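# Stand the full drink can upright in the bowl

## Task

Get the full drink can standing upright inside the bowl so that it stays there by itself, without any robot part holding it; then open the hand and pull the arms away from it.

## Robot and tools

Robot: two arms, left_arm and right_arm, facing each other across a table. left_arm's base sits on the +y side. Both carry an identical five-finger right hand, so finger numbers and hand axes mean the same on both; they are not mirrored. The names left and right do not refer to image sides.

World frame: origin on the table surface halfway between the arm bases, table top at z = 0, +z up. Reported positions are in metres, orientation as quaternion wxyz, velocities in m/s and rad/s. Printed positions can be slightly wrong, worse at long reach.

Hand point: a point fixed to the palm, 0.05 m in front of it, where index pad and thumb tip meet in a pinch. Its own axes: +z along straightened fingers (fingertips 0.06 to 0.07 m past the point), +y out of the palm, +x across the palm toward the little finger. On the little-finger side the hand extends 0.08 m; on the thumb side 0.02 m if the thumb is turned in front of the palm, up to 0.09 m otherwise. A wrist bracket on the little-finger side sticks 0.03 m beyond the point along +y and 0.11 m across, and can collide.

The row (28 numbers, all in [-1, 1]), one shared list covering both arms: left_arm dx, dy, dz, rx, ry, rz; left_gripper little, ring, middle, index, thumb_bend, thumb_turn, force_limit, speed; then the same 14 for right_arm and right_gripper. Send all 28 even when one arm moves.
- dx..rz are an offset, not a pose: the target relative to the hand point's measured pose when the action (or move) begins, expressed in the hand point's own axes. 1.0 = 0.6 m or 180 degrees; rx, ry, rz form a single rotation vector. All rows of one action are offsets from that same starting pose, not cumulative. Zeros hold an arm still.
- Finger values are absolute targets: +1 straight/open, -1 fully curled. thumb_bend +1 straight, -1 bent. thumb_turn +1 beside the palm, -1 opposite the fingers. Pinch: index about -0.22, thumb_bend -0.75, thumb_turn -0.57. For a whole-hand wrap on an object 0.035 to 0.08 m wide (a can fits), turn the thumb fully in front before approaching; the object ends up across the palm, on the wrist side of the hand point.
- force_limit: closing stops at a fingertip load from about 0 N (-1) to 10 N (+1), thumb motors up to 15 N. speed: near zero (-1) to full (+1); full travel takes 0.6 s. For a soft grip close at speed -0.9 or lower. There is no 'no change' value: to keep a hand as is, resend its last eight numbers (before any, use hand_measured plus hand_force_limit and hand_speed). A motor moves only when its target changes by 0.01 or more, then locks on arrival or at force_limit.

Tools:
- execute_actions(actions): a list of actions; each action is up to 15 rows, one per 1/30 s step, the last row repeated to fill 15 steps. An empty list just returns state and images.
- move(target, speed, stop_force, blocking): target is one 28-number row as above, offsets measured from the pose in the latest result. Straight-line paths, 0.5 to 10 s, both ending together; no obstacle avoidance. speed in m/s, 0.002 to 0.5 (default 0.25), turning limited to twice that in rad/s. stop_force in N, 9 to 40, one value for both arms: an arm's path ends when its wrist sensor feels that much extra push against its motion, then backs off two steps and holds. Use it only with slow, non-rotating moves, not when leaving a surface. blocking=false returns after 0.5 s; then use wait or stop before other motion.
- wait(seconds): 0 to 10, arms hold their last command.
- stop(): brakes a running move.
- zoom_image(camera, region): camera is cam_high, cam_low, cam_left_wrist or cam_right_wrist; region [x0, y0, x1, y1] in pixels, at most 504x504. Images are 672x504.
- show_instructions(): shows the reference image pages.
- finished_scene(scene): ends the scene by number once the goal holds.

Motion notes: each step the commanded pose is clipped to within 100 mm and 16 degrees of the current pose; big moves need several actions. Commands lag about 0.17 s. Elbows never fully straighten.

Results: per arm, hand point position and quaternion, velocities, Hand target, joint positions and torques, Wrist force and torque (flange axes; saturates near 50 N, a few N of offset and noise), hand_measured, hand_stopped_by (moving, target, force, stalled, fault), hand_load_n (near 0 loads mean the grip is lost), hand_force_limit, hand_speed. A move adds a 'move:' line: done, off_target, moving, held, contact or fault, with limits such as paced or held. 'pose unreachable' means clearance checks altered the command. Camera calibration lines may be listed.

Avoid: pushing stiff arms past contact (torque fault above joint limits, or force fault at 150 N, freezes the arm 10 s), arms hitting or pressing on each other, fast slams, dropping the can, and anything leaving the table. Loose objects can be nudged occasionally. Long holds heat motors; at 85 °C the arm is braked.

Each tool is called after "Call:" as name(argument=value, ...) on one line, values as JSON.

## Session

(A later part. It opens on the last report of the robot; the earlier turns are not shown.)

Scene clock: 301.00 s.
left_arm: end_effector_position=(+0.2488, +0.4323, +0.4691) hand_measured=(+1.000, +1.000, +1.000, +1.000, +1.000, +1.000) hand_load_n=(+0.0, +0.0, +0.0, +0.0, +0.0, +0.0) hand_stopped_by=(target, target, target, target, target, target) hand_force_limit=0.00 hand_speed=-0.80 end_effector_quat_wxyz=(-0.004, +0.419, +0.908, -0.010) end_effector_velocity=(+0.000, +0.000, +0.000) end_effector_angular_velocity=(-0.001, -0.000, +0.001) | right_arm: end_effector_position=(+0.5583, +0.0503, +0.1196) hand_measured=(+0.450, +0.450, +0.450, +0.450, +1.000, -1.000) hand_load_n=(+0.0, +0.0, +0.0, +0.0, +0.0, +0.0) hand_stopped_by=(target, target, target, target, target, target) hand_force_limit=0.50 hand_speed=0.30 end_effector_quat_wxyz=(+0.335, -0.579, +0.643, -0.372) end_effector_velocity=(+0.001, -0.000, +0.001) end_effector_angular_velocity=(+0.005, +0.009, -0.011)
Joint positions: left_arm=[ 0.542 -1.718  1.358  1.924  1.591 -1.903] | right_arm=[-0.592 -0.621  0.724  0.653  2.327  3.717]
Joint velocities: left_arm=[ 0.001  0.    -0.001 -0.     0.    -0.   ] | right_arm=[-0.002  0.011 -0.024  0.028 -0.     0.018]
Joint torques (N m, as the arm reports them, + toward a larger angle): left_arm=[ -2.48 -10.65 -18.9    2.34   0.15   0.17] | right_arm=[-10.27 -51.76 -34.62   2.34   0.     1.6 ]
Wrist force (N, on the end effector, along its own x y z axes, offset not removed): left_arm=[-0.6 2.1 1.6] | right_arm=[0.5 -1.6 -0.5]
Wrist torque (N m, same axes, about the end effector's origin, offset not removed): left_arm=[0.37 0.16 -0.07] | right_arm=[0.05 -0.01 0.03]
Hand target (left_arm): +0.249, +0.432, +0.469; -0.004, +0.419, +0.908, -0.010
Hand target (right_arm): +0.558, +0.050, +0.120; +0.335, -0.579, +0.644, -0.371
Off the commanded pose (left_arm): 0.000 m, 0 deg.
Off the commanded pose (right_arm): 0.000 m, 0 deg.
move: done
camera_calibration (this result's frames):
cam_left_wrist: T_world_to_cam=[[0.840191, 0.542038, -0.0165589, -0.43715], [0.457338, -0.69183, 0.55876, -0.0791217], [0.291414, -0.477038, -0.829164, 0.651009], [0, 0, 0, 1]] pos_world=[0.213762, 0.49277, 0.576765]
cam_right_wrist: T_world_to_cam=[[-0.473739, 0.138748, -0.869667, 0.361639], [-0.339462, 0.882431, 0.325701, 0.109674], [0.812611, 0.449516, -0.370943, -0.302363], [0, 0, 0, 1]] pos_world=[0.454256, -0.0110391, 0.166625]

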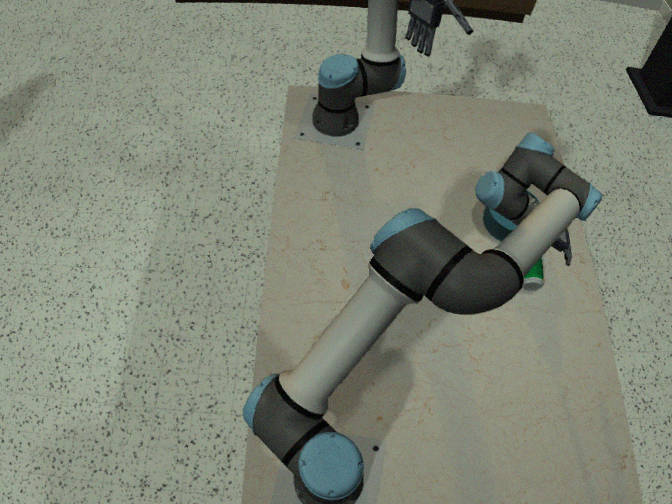

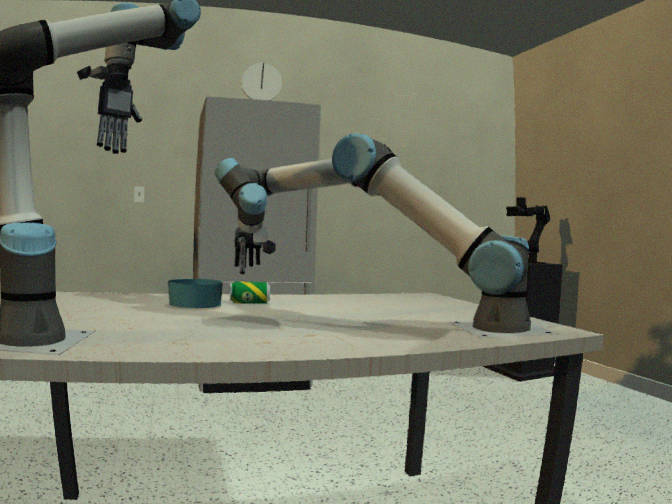

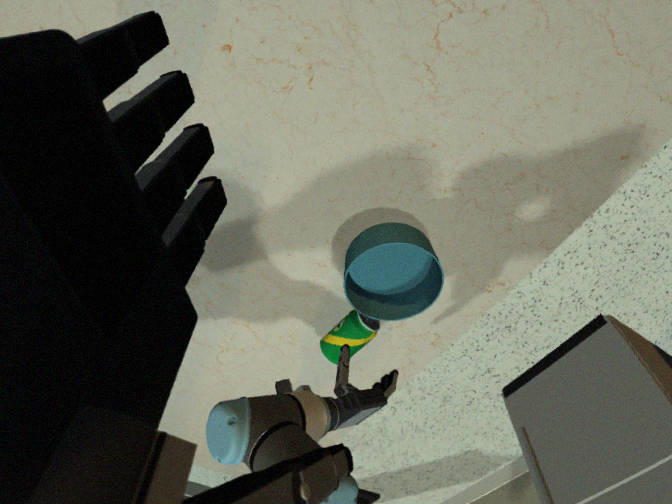

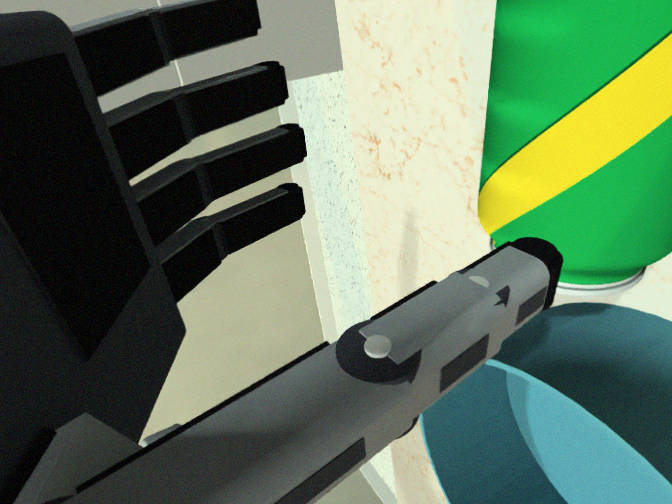

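Call:
move(target=[0,0,0,0,0,0,1,1,1,1,1,1,0,-0.8, 0.0038,0.1312,0.0578,0,0,0, 0.45,0.45,0.45,0.45,1,-1,0.5,0.3], speed=0.08, stop_force=15)

Scene clock: 337.90 s.
left_arm: end_effector_position=(+0.2488, +0.4323, +0.4691) hand_measured=(+1.000, +1.000, +1.000, +1.000, +1.000, +1.000) hand_load_n=(+0.0, +0.0, +0.0, +0.0, +0.0, +0.0) hand_stopped_by=(target, target, target, target, target, target) hand_force_limit=0.00 hand_speed=-0.80 end_effector_quat_wxyz=(-0.004, +0.419, +0.908, -0.010) end_effector_velocity=(-0.000, -0.000, -0.000) end_effector_angular_velocity=(+0.002, +0.001, -0.001) | right_arm: end_effector_position=(+0.5488, +0.0490, +0.0344) hand_measured=(+0.450, +0.450, +0.450, +0.450, +1.000, -1.000) hand_load_n=(+0.0, +0.0, +0.0, +0.0, +0.0, +0.0) hand_stopped_by=(target, target, target, target, target, target) hand_force_limit=0.50 hand_speed=0.30 end_effector_quat_wxyz=(+0.335, -0.579, +0.643, -0.372) end_effector_velocity=(-0.001, +0.001, -0.004) end_effector_angular_velocity=(+0.000, +0.001, +0.002)
Joint positions: left_arm=[ 0.542 -1.718  1.358  1.924  1.591 -1.903] | right_arm=[-0.583 -0.584  0.877  0.47   2.333  3.726]
Joint velocities: left_arm=[-0.001  0.     0.002  0.     0.     0.001] | right_arm=[ 0.002  0.003  0.004 -0.006 -0.     0.001]
Joint torques (N m, as the arm reports them, + toward a larger angle): left_arm=[ -2.83 -10.74 -19.59   2.56   0.17   0.39] | right_arm=[  8.2  -52.53  -9.78  -0.54   3.1   -0.9 ]
Wrist force (N, on the end effector, along its own x y z axes, offset not removed): left_arm=[-1.1 1.1 2.3] | right_arm=[-2.6 1.0 1.9]
Wrist torque (N m, same axes, about the end effector's origin, offset not removed): left_arm=[0.20 0.27 -0.17] | right_arm=[0.33 0.38 -0.06]
Hand target (left_arm): +0.249, +0.432, +0.469; -0.004, +0.419, +0.908, -0.010
Hand target (right_arm): +0.549, +0.049, +0.034; +0.335, -0.579, +0.643, -0.372
Off the commanded pose (left_arm): 0.000 m, 0 deg.
Off the commanded pose (right_arm): 0.000 m, 0 deg.
move: done
camera_calibration (this result's frames):
cam_left_wrist: T_world_to_cam=[[0.84019, 0.542039, -0.0165588, -0.43715], [0.457338, -0.69183, 0.55876, -0.0791217], [0.291414, -0.477038, -0.829164, 0.651009], [0, 0, 0, 1]] pos_world=[0.213762, 0.49277, 0.576765]
cam_right_wrist: T_world_to_cam=[[-0.473761, 0.138906, -0.86963, 0.283202], [-0.339341, 0.882434, 0.325819, 0.135325], [0.812649, 0.449461, -0.370926, -0.32574], [0, 0, 0, 1]] pos_world=[0.444804, -0.0123466, 0.0813639]

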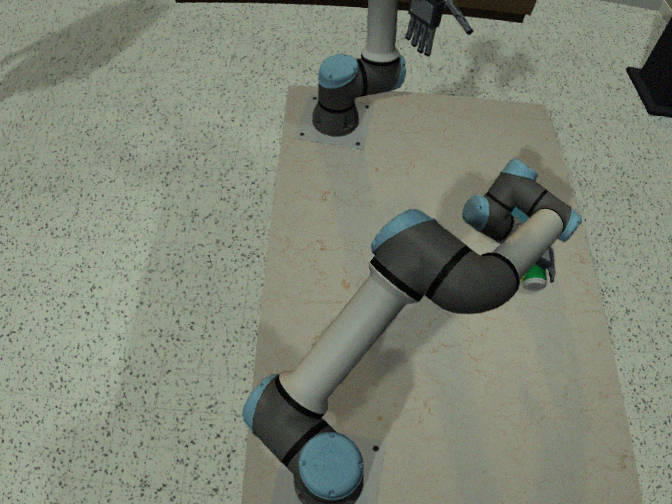

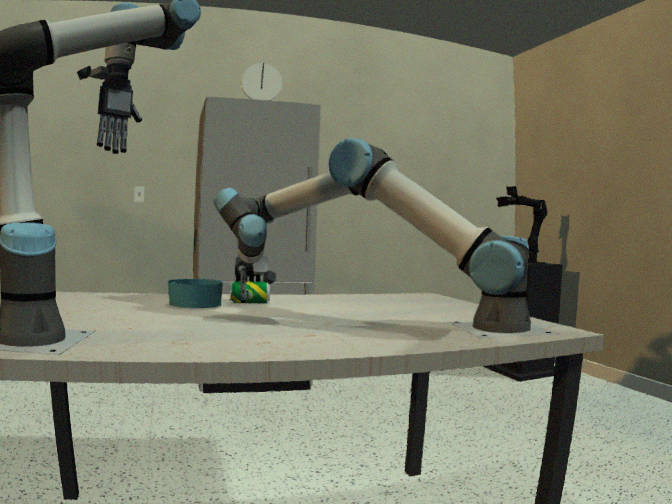

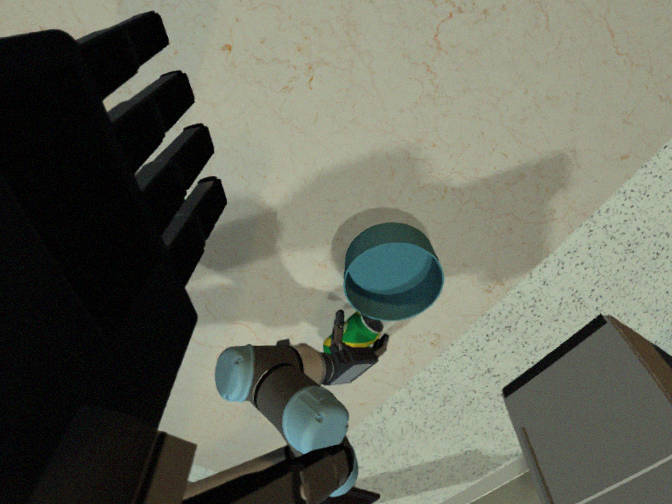

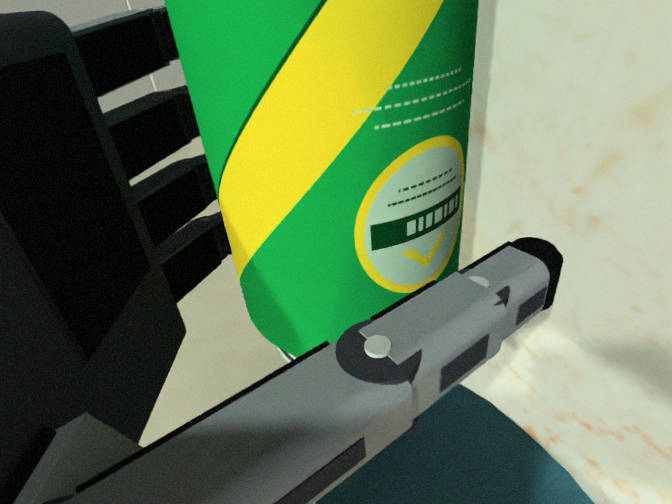

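Call:
zoom_image(camera="cam_high", region=[500, 240, 580, 310])

Call:
zoom_image(camera="cam_left_wrist", region=[310, 290, 410, 390])

Call:
zoom_image(camera="cam_low", region=[205, 250, 295, 315])

Region (500, 240, 580, 310) of cam_high's 672x504 image, scaled by 6.300, with more detail than that image has; it fills the top 441 rows of this view, and the rest is white.

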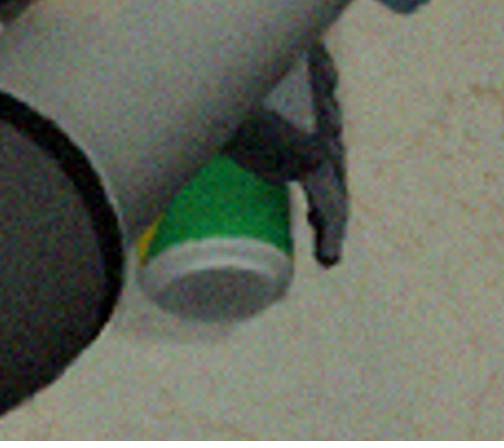

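Region (310, 290, 410, 390) of cam_left_wrist's 672x504 image, scaled by 5.040, with more detail than that image has.

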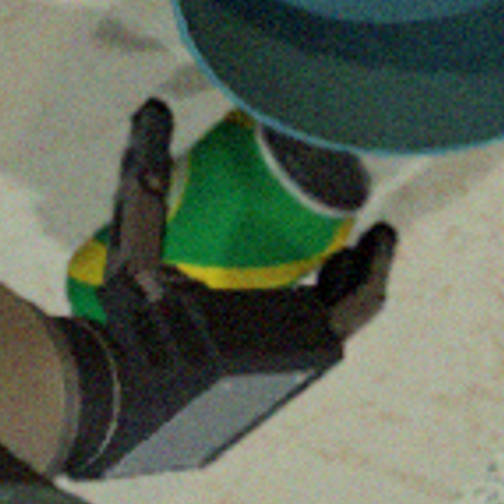

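Region (205, 250, 295, 315) of cam_low's 672x504 image, scaled by 5.600, with more detail than that image has.

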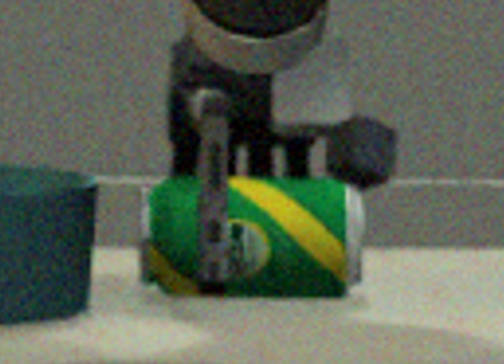

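Call:
execute_actions(actions=[[[0,0,0,0,0,0,1,1,1,1,1,1,0,-0.8, 0,0.0043,0.0025,0,0,0, 0.45,0.45,0.45,0.45,1,-1,0.6,-0.4],[0,0,0,0,0,0,1,1,1,1,1,1,0,-0.8, 0,0.0043,0.0025,0,0,0, 0.45,0.45,0.45,0.45,1,-1,0.6,-0.4],[0,0,0,0,0,0,1,1,1,1,1,1,0,-0.8, 0,0.0043,0.0025,0,0,0, 0.45,0.45,0.45,0.45,1,-1,0.6,-0.4],[0,0,0,0,0,0,1,1,1,1,1,1,0,-0.8, 0,0.0043,0.0025,0,0,0, 0.45,0.45,0.45,0.45,1,-1,0.6,-0.4],[0,0,0,0,0,0,1,1,1,1,1,1,0,-0.8, 0,0.0043,0.0025,0,0,0, 0.45,0.45,0.45,0.45,1,-1,0.6,-0.4],[0,0,0,0,0,0,1,1,1,1,1,1,0,-0.8, 0,0.0043,0.0025,0,0,0, 0.45,0.45,-1,-1,1,-1,0.6,-0.5]],[[0,0,0,0,0,0,1,1,1,1,1,1,0,-0.8, 0,0,0,0,0,0, 0.45,0.45,-1,-1,1,-1,0.6,-0.5]]])

Scene clock: 360.33 s.
left_arm: end_effector_position=(+0.2488, +0.4323, +0.4691) hand_measured=(+1.000, +1.000, +1.000, +1.000, +1.000, +1.000) hand_load_n=(+0.0, +0.0, +0.0, +0.0, +0.0, +0.0) hand_stopped_by=(target, target, target, target, target, target) hand_force_limit=0.00 hand_speed=-0.80 end_effector_quat_wxyz=(-0.004, +0.419, +0.908, -0.010) end_effector_velocity=(+0.000, -0.000, -0.000) end_effector_angular_velocity=(+0.000, +0.000, -0.001) | right_arm: end_effector_position=(+0.5488, +0.0490, +0.0314) hand_measured=(+0.450, +0.450, +0.040, +0.026, +1.002, -1.000) hand_load_n=(+0.0, +0.0, +8.5, +12.0, +2.5, +0.0) hand_stopped_by=(target, target, force, force, target, target) hand_force_limit=0.60 hand_speed=-0.50 end_effector_quat_wxyz=(+0.335, -0.579, +0.643, -0.372) end_effector_velocity=(-0.001, +0.001, -0.001) end_effector_angular_velocity=(-0.000, +0.001, +0.001)
Joint positions: left_arm=[ 0.542 -1.718  1.358  1.924  1.591 -1.903] | right_arm=[-0.583 -0.582  0.88   0.464  2.333  3.726]
Joint velocities: left_arm=[ 0.     0.001  0.001 -0.001 -0.     0.001] | right_arm=[0.002 0.001 0.    0.    0.    0.001]
Joint torques (N m, as the arm reports them, + toward a larger angle): left_arm=[ -2.86 -10.58 -19.11   2.51   0.21   0.22] | right_arm=[ -1.16 -56.63 -12.33   0.81   2.52   1.18]
Wrist force (N, on the end effector, along its own x y z axes, offset not removed): left_arm=[-1.0 1.2 2.7] | right_arm=[1.6 1.4 -1.1]
Wrist torque (N m, same axes, about the end effector's origin, offset not removed): left_arm=[0.11 0.28 -0.05] | right_arm=[0.32 -0.16 0.07]
Hand target (left_arm): +0.249, +0.432, +0.469; -0.004, +0.419, +0.908, -0.010
Hand target (right_arm): +0.549, +0.049, +0.031; +0.335, -0.579, +0.643, -0.372
Off the commanded pose (left_arm): 0.000 m, 0 deg.
Off the commanded pose (right_arm): 0.000 m, 0 deg.
Step readings (end_effector_position; steps 1 to 15: 1st action; 16 to 30: 2nd action):
0: left_arm (+0.2488, +0.4323, +0.4691) | right_arm (+0.5488, +0.0490, +0.0341)
1: left_arm (+0.2488, +0.4323, +0.4691) | right_arm (+0.5488, +0.0490, +0.0341)
2: left_arm (+0.2488, +0.4323, +0.4691) | right_arm (+0.5488, +0.0490, +0.0337)
4: left_arm (+0.2488, +0.4323, +0.4691) | right_arm (+0.5488, +0.0490, +0.0327)
8: left_arm (+0.2488, +0.4323, +0.4691) | right_arm (+0.5488, +0.0490, +0.0318)
15: left_arm (+0.2488, +0.4323, +0.4691) | right_arm (+0.5488, +0.0490, +0.0314)
16: left_arm (+0.2488, +0.4323, +0.4691) | right_arm (+0.5488, +0.0490, +0.0314)
17: left_arm (+0.2488, +0.4323, +0.4691) | right_arm (+0.5488, +0.0490, +0.0314)
19: left_arm (+0.2488, +0.4323, +0.4691) | right_arm (+0.5488, +0.0490, +0.0314)
23: left_arm (+0.2488, +0.4323, +0.4691) | right_arm (+0.5488, +0.0490, +0.0314)
30: end_effector_position above
camera_calibration (this result's frames):
cam_left_wrist: T_world_to_cam=[[0.84019, 0.542039, -0.0165588, -0.43715], [0.457338, -0.69183, 0.55876, -0.0791216], [0.291413, -0.477038, -0.829164, 0.651009], [0, 0, 0, 1]] pos_world=[0.213762, 0.492769, 0.576765]
cam_right_wrist: T_world_to_cam=[[-0.473759, 0.138886, -0.869634, 0.280621], [-0.339373, 0.882425, 0.325812, 0.13629], [0.812637, 0.449486, -0.370922, -0.326833], [0, 0, 0, 1]] pos_world=[0.444796, -0.0123328, 0.078403]

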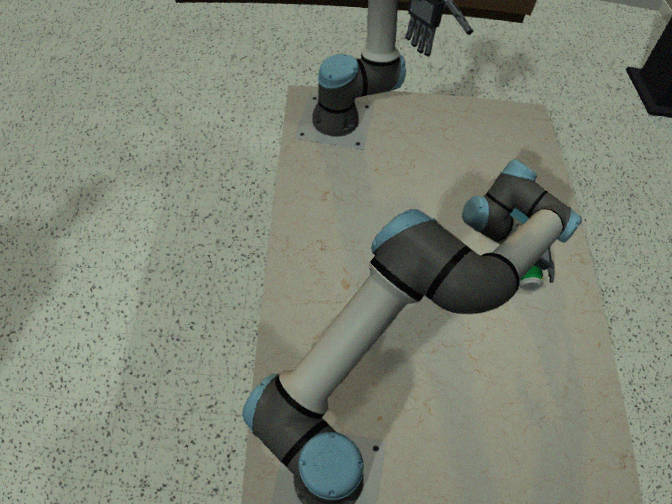

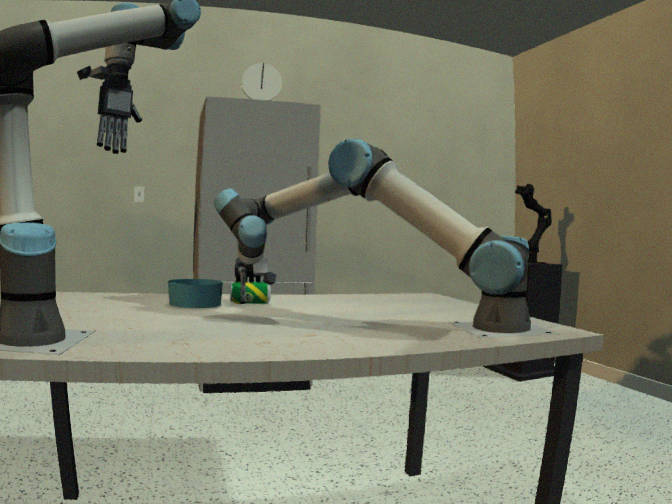

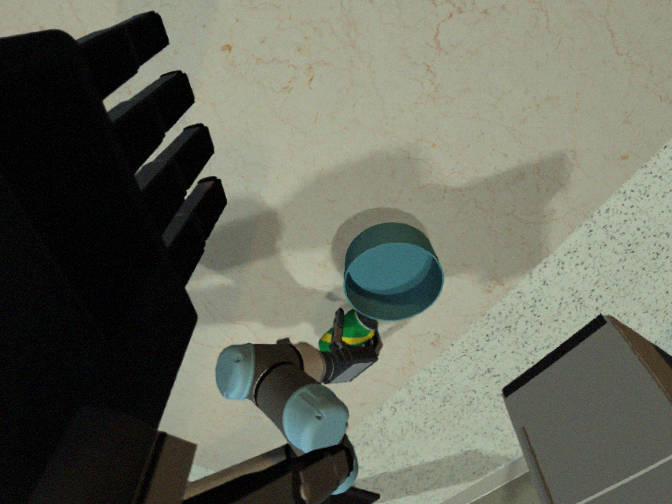

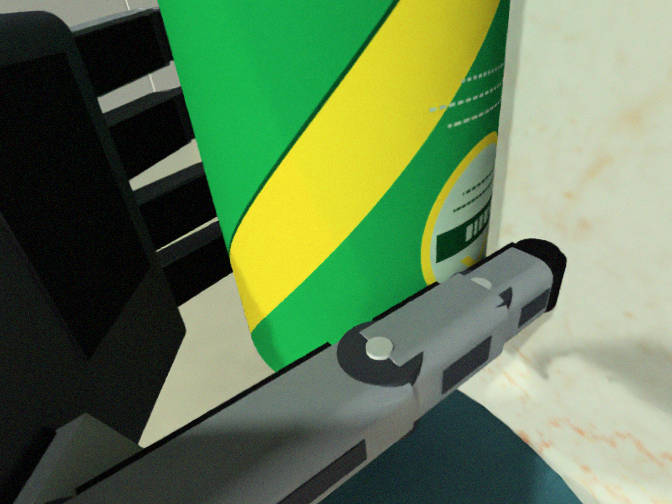

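Call:
execute_actions(actions=[[[0,0,0,0,0,0,1,1,1,1,1,1,0,-0.8, 0,0,0,0,0,0, 0.45,0.45,-1,-1,-1,-1,0.3,-0.6]],[[0,0,0,0,0,0,1,1,1,1,1,1,0,-0.8, 0,0,0,0,0,0, -1,-1,-1,-1,-1,-1,-0.2,-0.5]]])

Scene clock: 366.17 s.
left_arm: end_effector_position=(+0.2488, +0.4323, +0.4691) hand_measured=(+1.000, +1.000, +1.000, +1.000, +1.000, +1.000) hand_load_n=(+0.0, +0.0, +0.0, +0.0, +0.0, +0.0) hand_stopped_by=(target, target, target, target, target, target) hand_force_limit=0.00 hand_speed=-0.80 end_effector_quat_wxyz=(-0.004, +0.419, +0.908, -0.010) end_effector_velocity=(-0.000, +0.000, +0.000) end_effector_angular_velocity=(-0.002, +0.000, +0.001) | right_arm: end_effector_position=(+0.5488, +0.0490, +0.0314) hand_measured=(+0.120, +0.120, +0.040, +0.026, +0.974, -1.000) hand_load_n=(+0.0, +0.0, +9.0, +12.5, +9.0, +0.0) hand_stopped_by=(moving, moving, force, force, force, target) hand_force_limit=-0.20 hand_speed=-0.50 end_effector_quat_wxyz=(+0.335, -0.579, +0.643, -0.372) end_effector_velocity=(+0.000, -0.001, +0.000) end_effector_angular_velocity=(-0.001, -0.000, -0.001)
Joint positions: left_arm=[ 0.542 -1.718  1.358  1.924  1.591 -1.903] | right_arm=[-0.583 -0.582  0.88   0.464  2.333  3.726]
Joint velocities: left_arm=[ 0.    -0.001 -0.    -0.     0.001 -0.001] | right_arm=[-0.001 -0.     0.     0.     0.001 -0.001]
Joint torques (N m, as the arm reports them, + toward a larger angle): left_arm=[ -3.04 -11.37 -19.4    2.48   0.19   0.21] | right_arm=[ -1.13 -63.4  -23.48   0.93   2.8   -0.68]
Wrist force (N, on the end effector, along its own x y z axes, offset not removed): left_arm=[-0.8 2.2 4.3] | right_arm=[0.3 2.3 -0.1]
Wrist torque (N m, same axes, about the end effector's origin, offset not removed): left_arm=[0.17 0.15 -0.10] | right_arm=[0.24 -0.04 0.10]
Hand target (left_arm): +0.249, +0.432, +0.469; -0.004, +0.419, +0.908, -0.010
Hand target (right_arm): +0.549, +0.049, +0.031; +0.335, -0.579, +0.643, -0.372
Off the commanded pose (left_arm): 0.000 m, 0 deg.
Off the commanded pose (right_arm): 0.000 m, 0 deg.
Step readings (end_effector_position; steps 1 to 15: 1st action; 16 to 30: 2nd action):
0: left_arm (+0.2488, +0.4323, +0.4691) | right_arm (+0.5488, +0.0490, +0.0314)
1: left_arm (+0.2488, +0.4323, +0.4691) | right_arm (+0.5488, +0.0490, +0.0314)
2: left_arm (+0.2488, +0.4323, +0.4691) | right_arm (+0.5488, +0.0490, +0.0314)
4: left_arm (+0.2488, +0.4323, +0.4691) | right_arm (+0.5488, +0.0490, +0.0314)
8: left_arm (+0.2488, +0.4323, +0.4691) | right_arm (+0.5488, +0.0490, +0.0314)
15: left_arm (+0.2488, +0.4323, +0.4691) | right_arm (+0.5488, +0.0490, +0.0314)
16: left_arm (+0.2488, +0.4323, +0.4691) | right_arm (+0.5488, +0.0490, +0.0314)
17: left_arm (+0.2488, +0.4323, +0.4691) | right_arm (+0.5488, +0.0490, +0.0314)
19: left_arm (+0.2488, +0.4323, +0.4691) | right_arm (+0.5488, +0.0490, +0.0314)
23: left_arm (+0.2488, +0.4323, +0.4691) | right_arm (+0.5488, +0.0490, +0.0314)
30: end_effector_position above
camera_calibration (this result's frames):
cam_left_wrist: T_world_to_cam=[[0.84019, 0.542039, -0.016559, -0.43715], [0.457338, -0.69183, 0.55876, -0.0791218], [0.291414, -0.477038, -0.829164, 0.651009], [0, 0, 0, 1]] pos_world=[0.213762, 0.492769, 0.576765]
cam_right_wrist: T_world_to_cam=[[-0.473776, 0.138867, -0.869628, 0.280639], [-0.339366, 0.882431, 0.3258, 0.136286], [0.81263, 0.449478, -0.370948, -0.326815], [0, 0, 0, 1]] pos_world=[0.44479, -0.0123386, 0.0784179]

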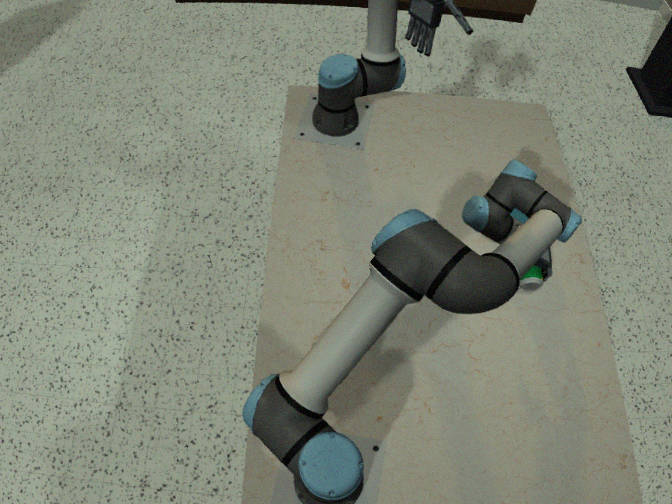

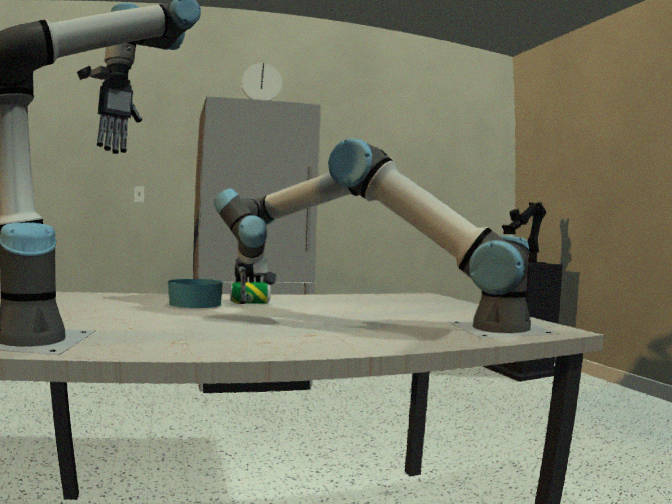

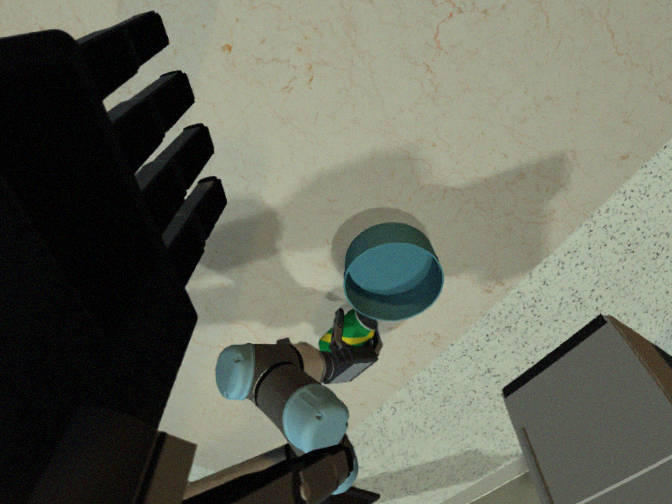

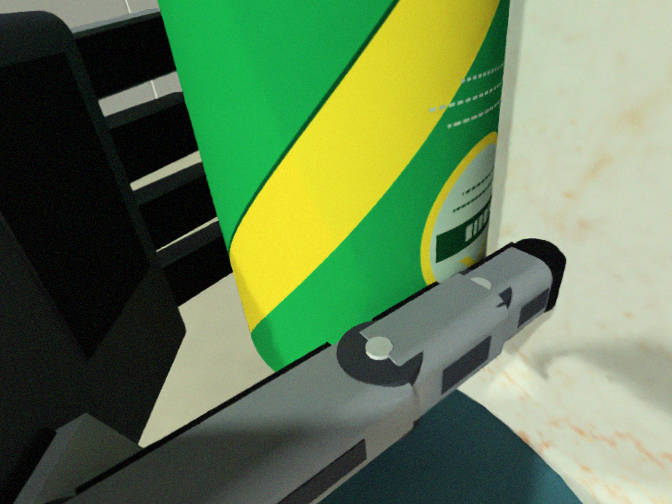

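Call:
execute_actions(actions=[])

Scene clock: 367.23 s.
left_arm: end_effector_position=(+0.2488, +0.4323, +0.4691) hand_measured=(+1.000, +1.000, +1.000, +1.000, +1.000, +1.000) hand_load_n=(+0.0, +0.0, +0.0, +0.0, +0.0, +0.0) hand_stopped_by=(target, target, target, target, target, target) hand_force_limit=0.00 hand_speed=-0.80 end_effector_quat_wxyz=(-0.004, +0.419, +0.908, -0.010) end_effector_velocity=(-0.000, -0.000, -0.000) end_effector_angular_velocity=(+0.000, +0.000, -0.001) | right_arm: end_effector_position=(+0.5488, +0.0490, +0.0314) hand_measured=(+0.038, +0.038, +0.040, +0.026, +0.974, -1.000) hand_load_n=(+5.0, +8.0, +4.5, +11.5, +10.0, +7.5) hand_stopped_by=(force, force, force, force, force, target) hand_force_limit=-0.20 hand_speed=-0.50 end_effector_quat_wxyz=(+0.335, -0.579, +0.643, -0.372) end_effector_velocity=(-0.000, +0.000, -0.001) end_effector_angular_velocity=(-0.001, +0.001, +0.001)
Joint positions: left_arm=[ 0.542 -1.718  1.358  1.924  1.591 -1.903] | right_arm=[-0.583 -0.582  0.88   0.464  2.333  3.726]
Joint velocities: left_arm=[-0.001 -0.     0.     0.     0.    -0.   ] | right_arm=[ 0.     0.001  0.    -0.    -0.001 -0.   ]
Joint torques (N m, as the arm reports them, + toward a larger angle): left_arm=[ -2.15 -10.39 -18.81   2.47   0.19   0.37] | right_arm=[ -0.62 -63.63 -23.88   0.86   2.64  -0.58]
Wrist force (N, on the end effector, along its own x y z axes, offset not removed): left_arm=[-1.0 0.9 2.5] | right_arm=[-0.7 5.1 4.0]
Wrist torque (N m, same axes, about the end effector's origin, offset not removed): left_arm=[0.14 0.29 -0.13] | right_arm=[0.36 -0.07 0.07]
Hand target (left_arm): +0.249, +0.432, +0.469; -0.004, +0.419, +0.908, -0.010
Hand target (right_arm): +0.549, +0.049, +0.031; +0.335, -0.579, +0.643, -0.372
Off the commanded pose (left_arm): 0.000 m, 0 deg.
Off the commanded pose (right_arm): 0.000 m, 0 deg.
camera_calibration (this result's frames):
cam_left_wrist: T_world_to_cam=[[0.84019, 0.542039, -0.0165589, -0.43715], [0.457339, -0.69183, 0.55876, -0.0791217], [0.291414, -0.477037, -0.829164, 0.651009], [0, 0, 0, 1]] pos_world=[0.213762, 0.492769, 0.576765]
cam_right_wrist: T_world_to_cam=[[-0.473776, 0.138867, -0.869628, 0.280639], [-0.339366, 0.882431, 0.3258, 0.136286], [0.81263, 0.449478, -0.370948, -0.326815], [0, 0, 0, 1]] pos_world=[0.44479, -0.0123386, 0.0784179]

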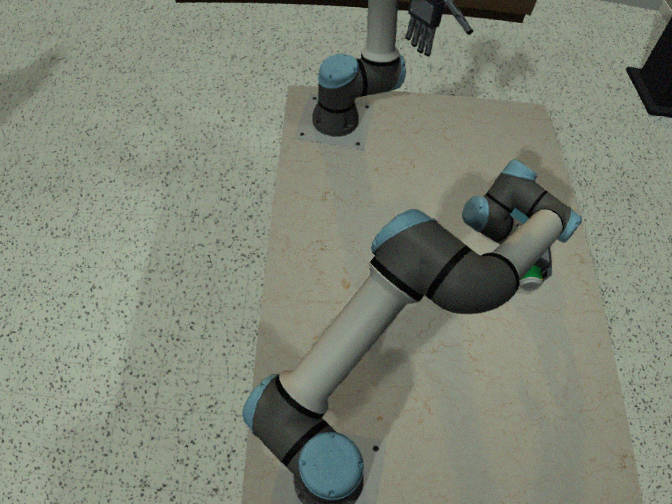

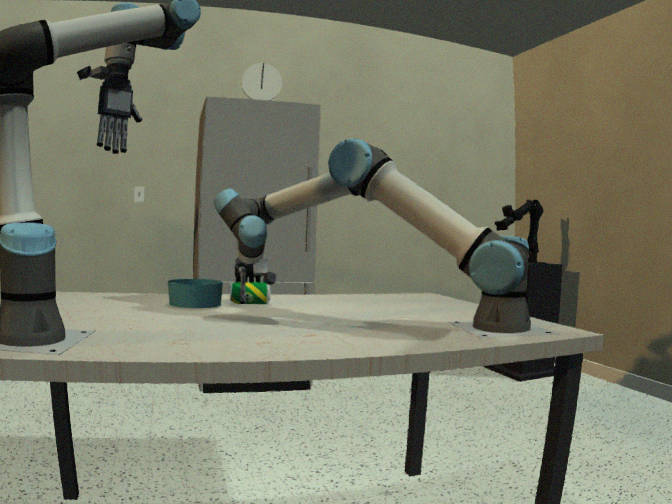

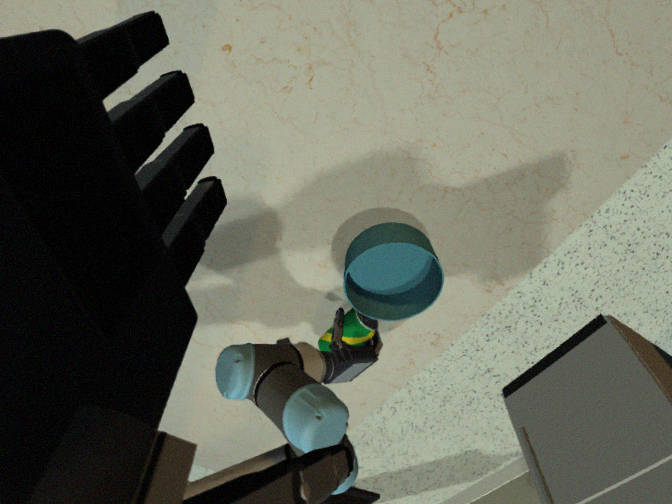

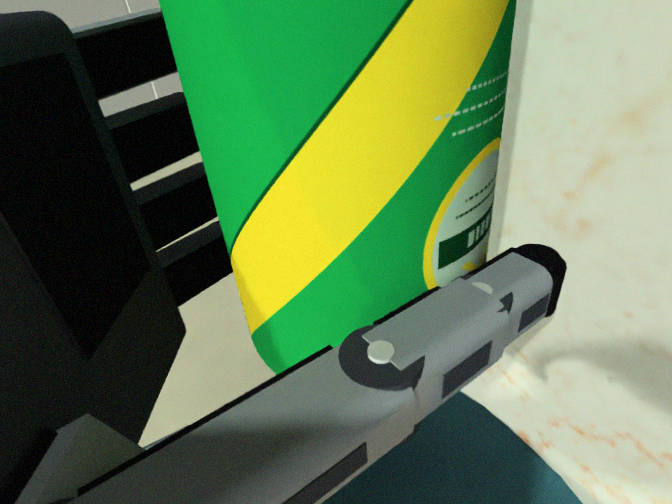

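Call:
move(target=[0,0,0,0,0,0,1,1,1,1,1,1,0,-0.8, 0,-0.0578,-0.0331,0,0,0, -1,-1,-1,-1,-1,-1,-0.2,-0.5], speed=0.05)

Scene clock: 373.73 s.
left_arm: end_effector_position=(+0.2488, +0.4323, +0.4691) hand_measured=(+1.000, +1.000, +1.000, +1.000, +1.000, +1.000) hand_load_n=(+0.0, +0.0, +0.0, +0.0, +0.0, +0.0) hand_stopped_by=(target, target, target, target, target, target) hand_force_limit=0.00 hand_speed=-0.80 end_effector_quat_wxyz=(-0.004, +0.419, +0.908, -0.010) end_effector_velocity=(-0.000, +0.000, -0.000) end_effector_angular_velocity=(+0.001, +0.001, -0.000) | right_arm: end_effector_position=(+0.5489, +0.0490, +0.0712) hand_measured=(+0.038, +0.038, +0.040, +0.026, +0.974, -1.000) hand_load_n=(+5.0, +8.0, +4.5, +11.5, +10.0, +7.5) hand_stopped_by=(force, force, force, force, force, target) hand_force_limit=-0.20 hand_speed=-0.50 end_effector_quat_wxyz=(+0.335, -0.579, +0.643, -0.372) end_effector_velocity=(-0.000, +0.000, +0.002) end_effector_angular_velocity=(+0.000, -0.001, -0.001)
Joint positions: left_arm=[ 0.542 -1.718  1.358  1.924  1.591 -1.903] | right_arm=[-0.583 -0.613  0.836  0.54   2.333  3.725]
Joint velocities: left_arm=[0.    0.    0.    0.001 0.001 0.   ] | right_arm=[ 0.001 -0.001 -0.003  0.005  0.002  0.002]
Joint torques (N m, as the arm reports them, + toward a larger angle): left_arm=[ -3.43 -10.9  -19.64   2.68   0.24   0.24] | right_arm=[ -9.45 -67.81 -34.56   2.19  -0.21   1.46]
Wrist force (N, on the end effector, along its own x y z axes, offset not removed): left_arm=[-1.0 0.8 2.3] | right_arm=[-0.5 3.9 3.1]
Wrist torque (N m, same axes, about the end effector's origin, offset not removed): left_arm=[0.11 0.25 -0.13] | right_arm=[0.26 0.02 0.16]
Hand target (left_arm): +0.249, +0.432, +0.469; -0.004, +0.419, +0.908, -0.010
Hand target (right_arm): +0.549, +0.049, +0.071; +0.335, -0.579, +0.643, -0.372
Off the commanded pose (left_arm): 0.000 m, 0 deg.
Off the commanded pose (right_arm): 0.000 m, 0 deg.
move: done
camera_calibration (this result's frames):
cam_left_wrist: T_world_to_cam=[[0.84019, 0.542039, -0.0165591, -0.43715], [0.457338, -0.69183, 0.55876, -0.0791218], [0.291413, -0.477038, -0.829164, 0.651009], [0, 0, 0, 1]] pos_world=[0.213762, 0.49277, 0.576765]
cam_right_wrist: T_world_to_cam=[[-0.4738, 0.138707, -0.86964, 0.315264], [-0.339472, 0.882428, 0.325699, 0.123456], [0.812572, 0.449534, -0.371007, -0.312135], [0, 0, 0, 1]] pos_world=[0.444914, -0.012355, 0.118152]

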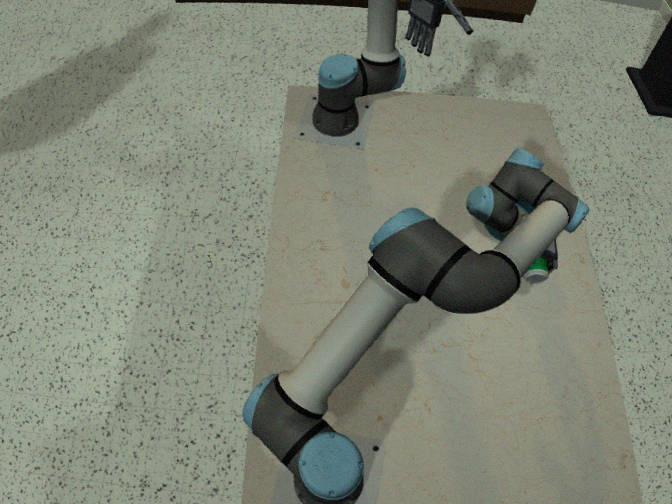

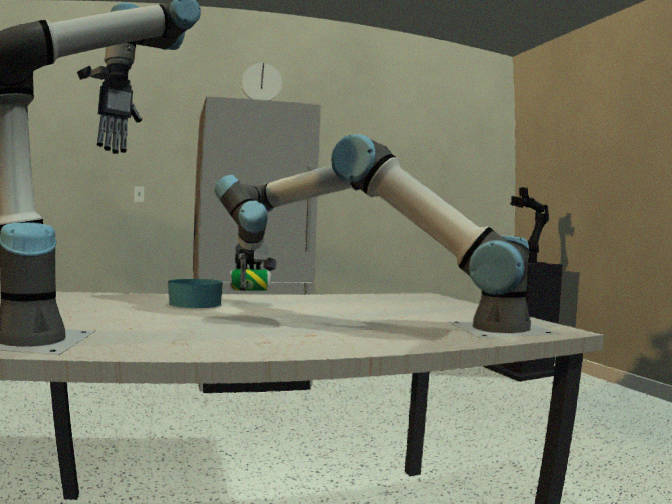

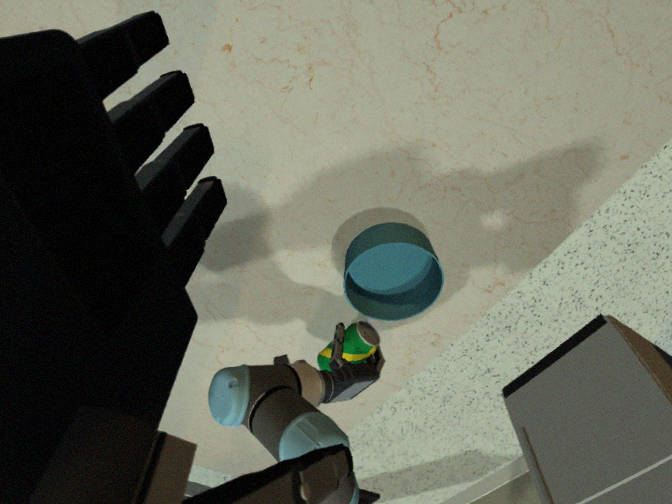

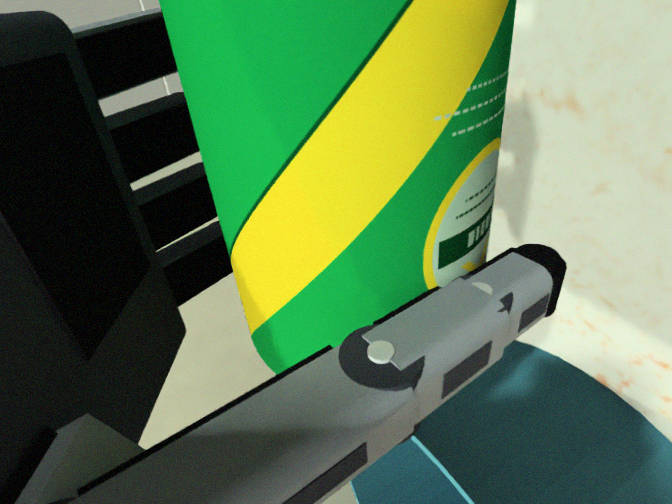

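Call:
move(target=[0,0,0,0,0,0,1,1,1,1,1,1,0,-0.8, 0.1222,-0.0876,-0.0777,-0.0999,-0.2649,0.3841, -1,-1,-1,-1,-1,-1,-0.2,-0.5], speed=0.3)

Scene clock: 411.33 s.
left_arm: end_effector_position=(+0.2488, +0.4323, +0.4691) hand_measured=(+1.000, +1.000, +1.000, +1.000, +1.000, +1.000) hand_load_n=(+0.0, +0.0, +0.0, +0.0, +0.0, +0.0) hand_stopped_by=(target, target, target, target, target, target) hand_force_limit=0.00 hand_speed=-0.80 end_effector_quat_wxyz=(-0.004, +0.419, +0.908, -0.010) end_effector_velocity=(+0.000, +0.000, +0.000) end_effector_angular_velocity=(-0.000, -0.000, +0.001) | right_arm: end_effector_position=(+0.5271, -0.0226, +0.1403) hand_measured=(+0.038, +0.038, +0.040, +0.026, +0.974, -1.000) hand_load_n=(+6.0, +8.5, +4.5, +11.0, +10.0, +6.5) hand_stopped_by=(force, force, force, force, force, target) hand_force_limit=-0.20 hand_speed=-0.50 end_effector_quat_wxyz=(+0.610, -0.260, +0.715, +0.222) end_effector_velocity=(-0.000, +0.000, +0.001) end_effector_angular_velocity=(+0.015, -0.001, +0.001)
Joint positions: left_arm=[ 0.542 -1.718  1.358  1.924  1.591 -1.903] | right_arm=[-0.99  -1.063  1.88  -0.652  1.288  4.665]
Joint velocities: left_arm=[ 0.001 -0.    -0.    -0.    -0.    -0.001] | right_arm=[-0.     0.001  0.005 -0.017 -0.004  0.013]
Joint torques (N m, as the arm reports them, + toward a larger angle): left_arm=[ -2.58 -10.76 -20.18   2.8    0.1    0.23] | right_arm=[ -9.92 -34.52  -8.26  -3.24  -2.07   1.6 ]
Wrist force (N, on the end effector, along its own x y z axes, offset not removed): left_arm=[-0.6 1.1 2.8] | right_arm=[3.3 0.7 2.5]
Wrist torque (N m, same axes, about the end effector's origin, offset not removed): left_arm=[0.23 0.19 -0.10] | right_arm=[0.08 -0.12 -0.02]
Hand target (left_arm): +0.249, +0.432, +0.469; -0.004, +0.419, +0.908, -0.010
Hand target (right_arm): +0.527, -0.023, +0.140; +0.610, -0.260, +0.715, +0.222
Off the commanded pose (left_arm): 0.000 m, 0 deg.
Off the commanded pose (right_arm): 0.000 m, 0 deg.
move: done
camera_calibration (this result's frames):
cam_left_wrist: T_world_to_cam=[[0.84019, 0.542039, -0.016559, -0.43715], [0.457339, -0.69183, 0.55876, -0.0791217], [0.291413, -0.477038, -0.829164, 0.651009], [0, 0, 0, 1]] pos_world=[0.213762, 0.492769, 0.576765]
cam_right_wrist: T_world_to_cam=[[-0.619273, 0.780619, 0.0844617, 0.332275], [-0.259336, -0.304887, 0.9164, 0.00481146], [0.741111, 0.545598, 0.391251, -0.303663], [0, 0, 0, 1]] pos_world=[0.432065, -0.0922352, 0.0863346]

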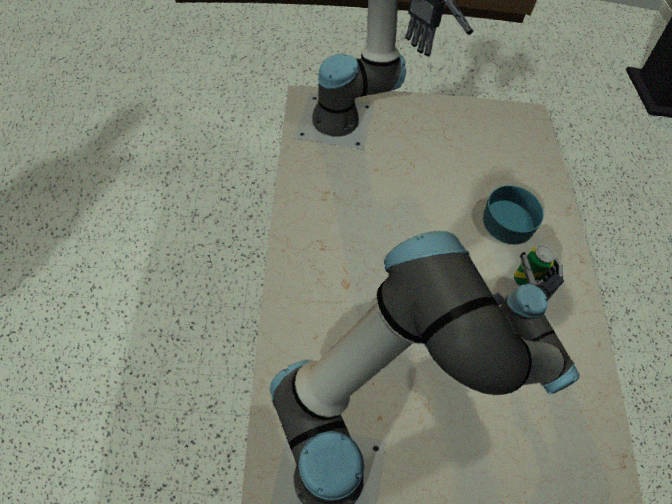

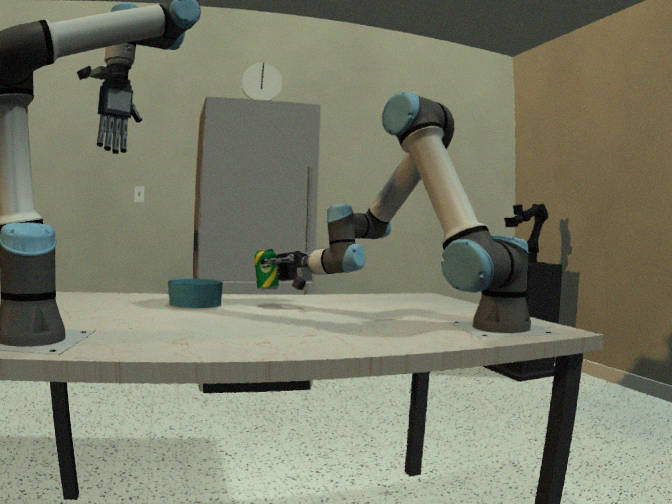

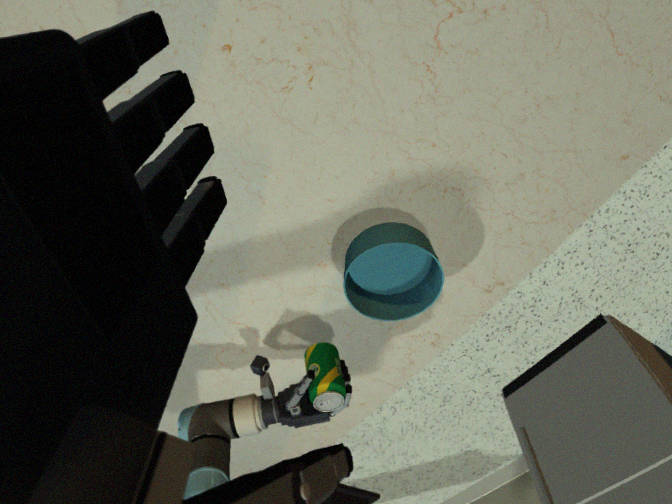

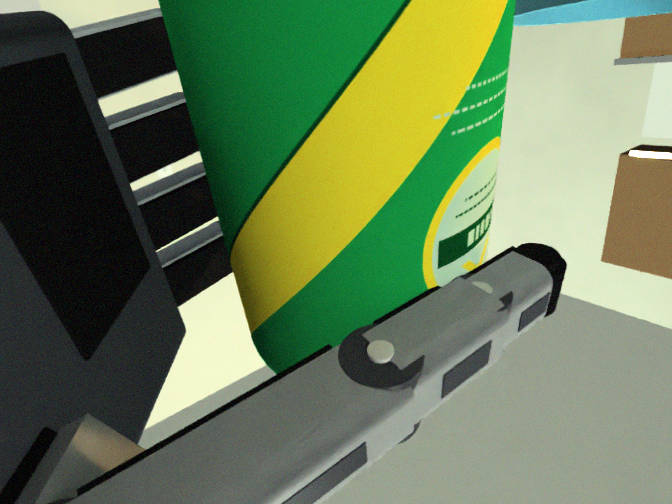

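Call:
zoom_image(camera="cam_low", region=[230, 230, 350, 320])

Call:
zoom_image(camera="cam_left_wrist", region=[230, 320, 380, 450])

Region (230, 230, 350, 320) of cam_low's 672x504 image, scaled by 4.200, with more detail than that image has; it fills the top 378 rows of this view, and the rest is white.

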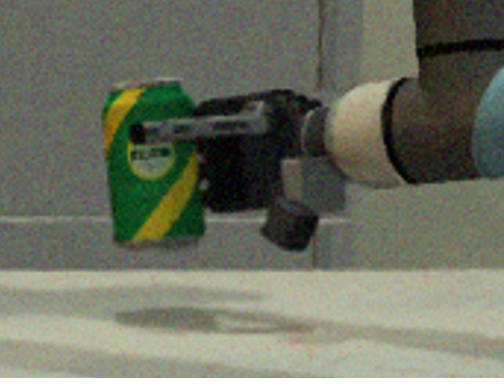

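Region (230, 320, 380, 450) of cam_left_wrist's 672x504 image, scaled by 3.360, with more detail than that image has; it fills the top 437 rows of this view, and the rest is white.

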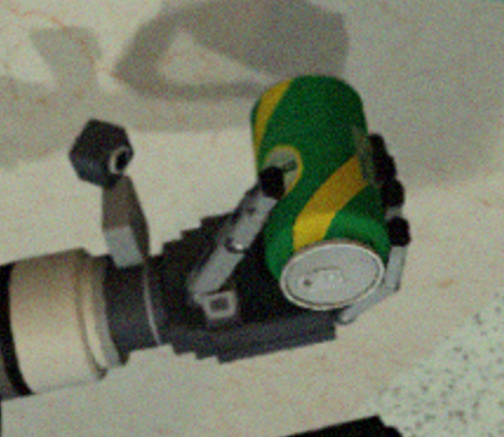

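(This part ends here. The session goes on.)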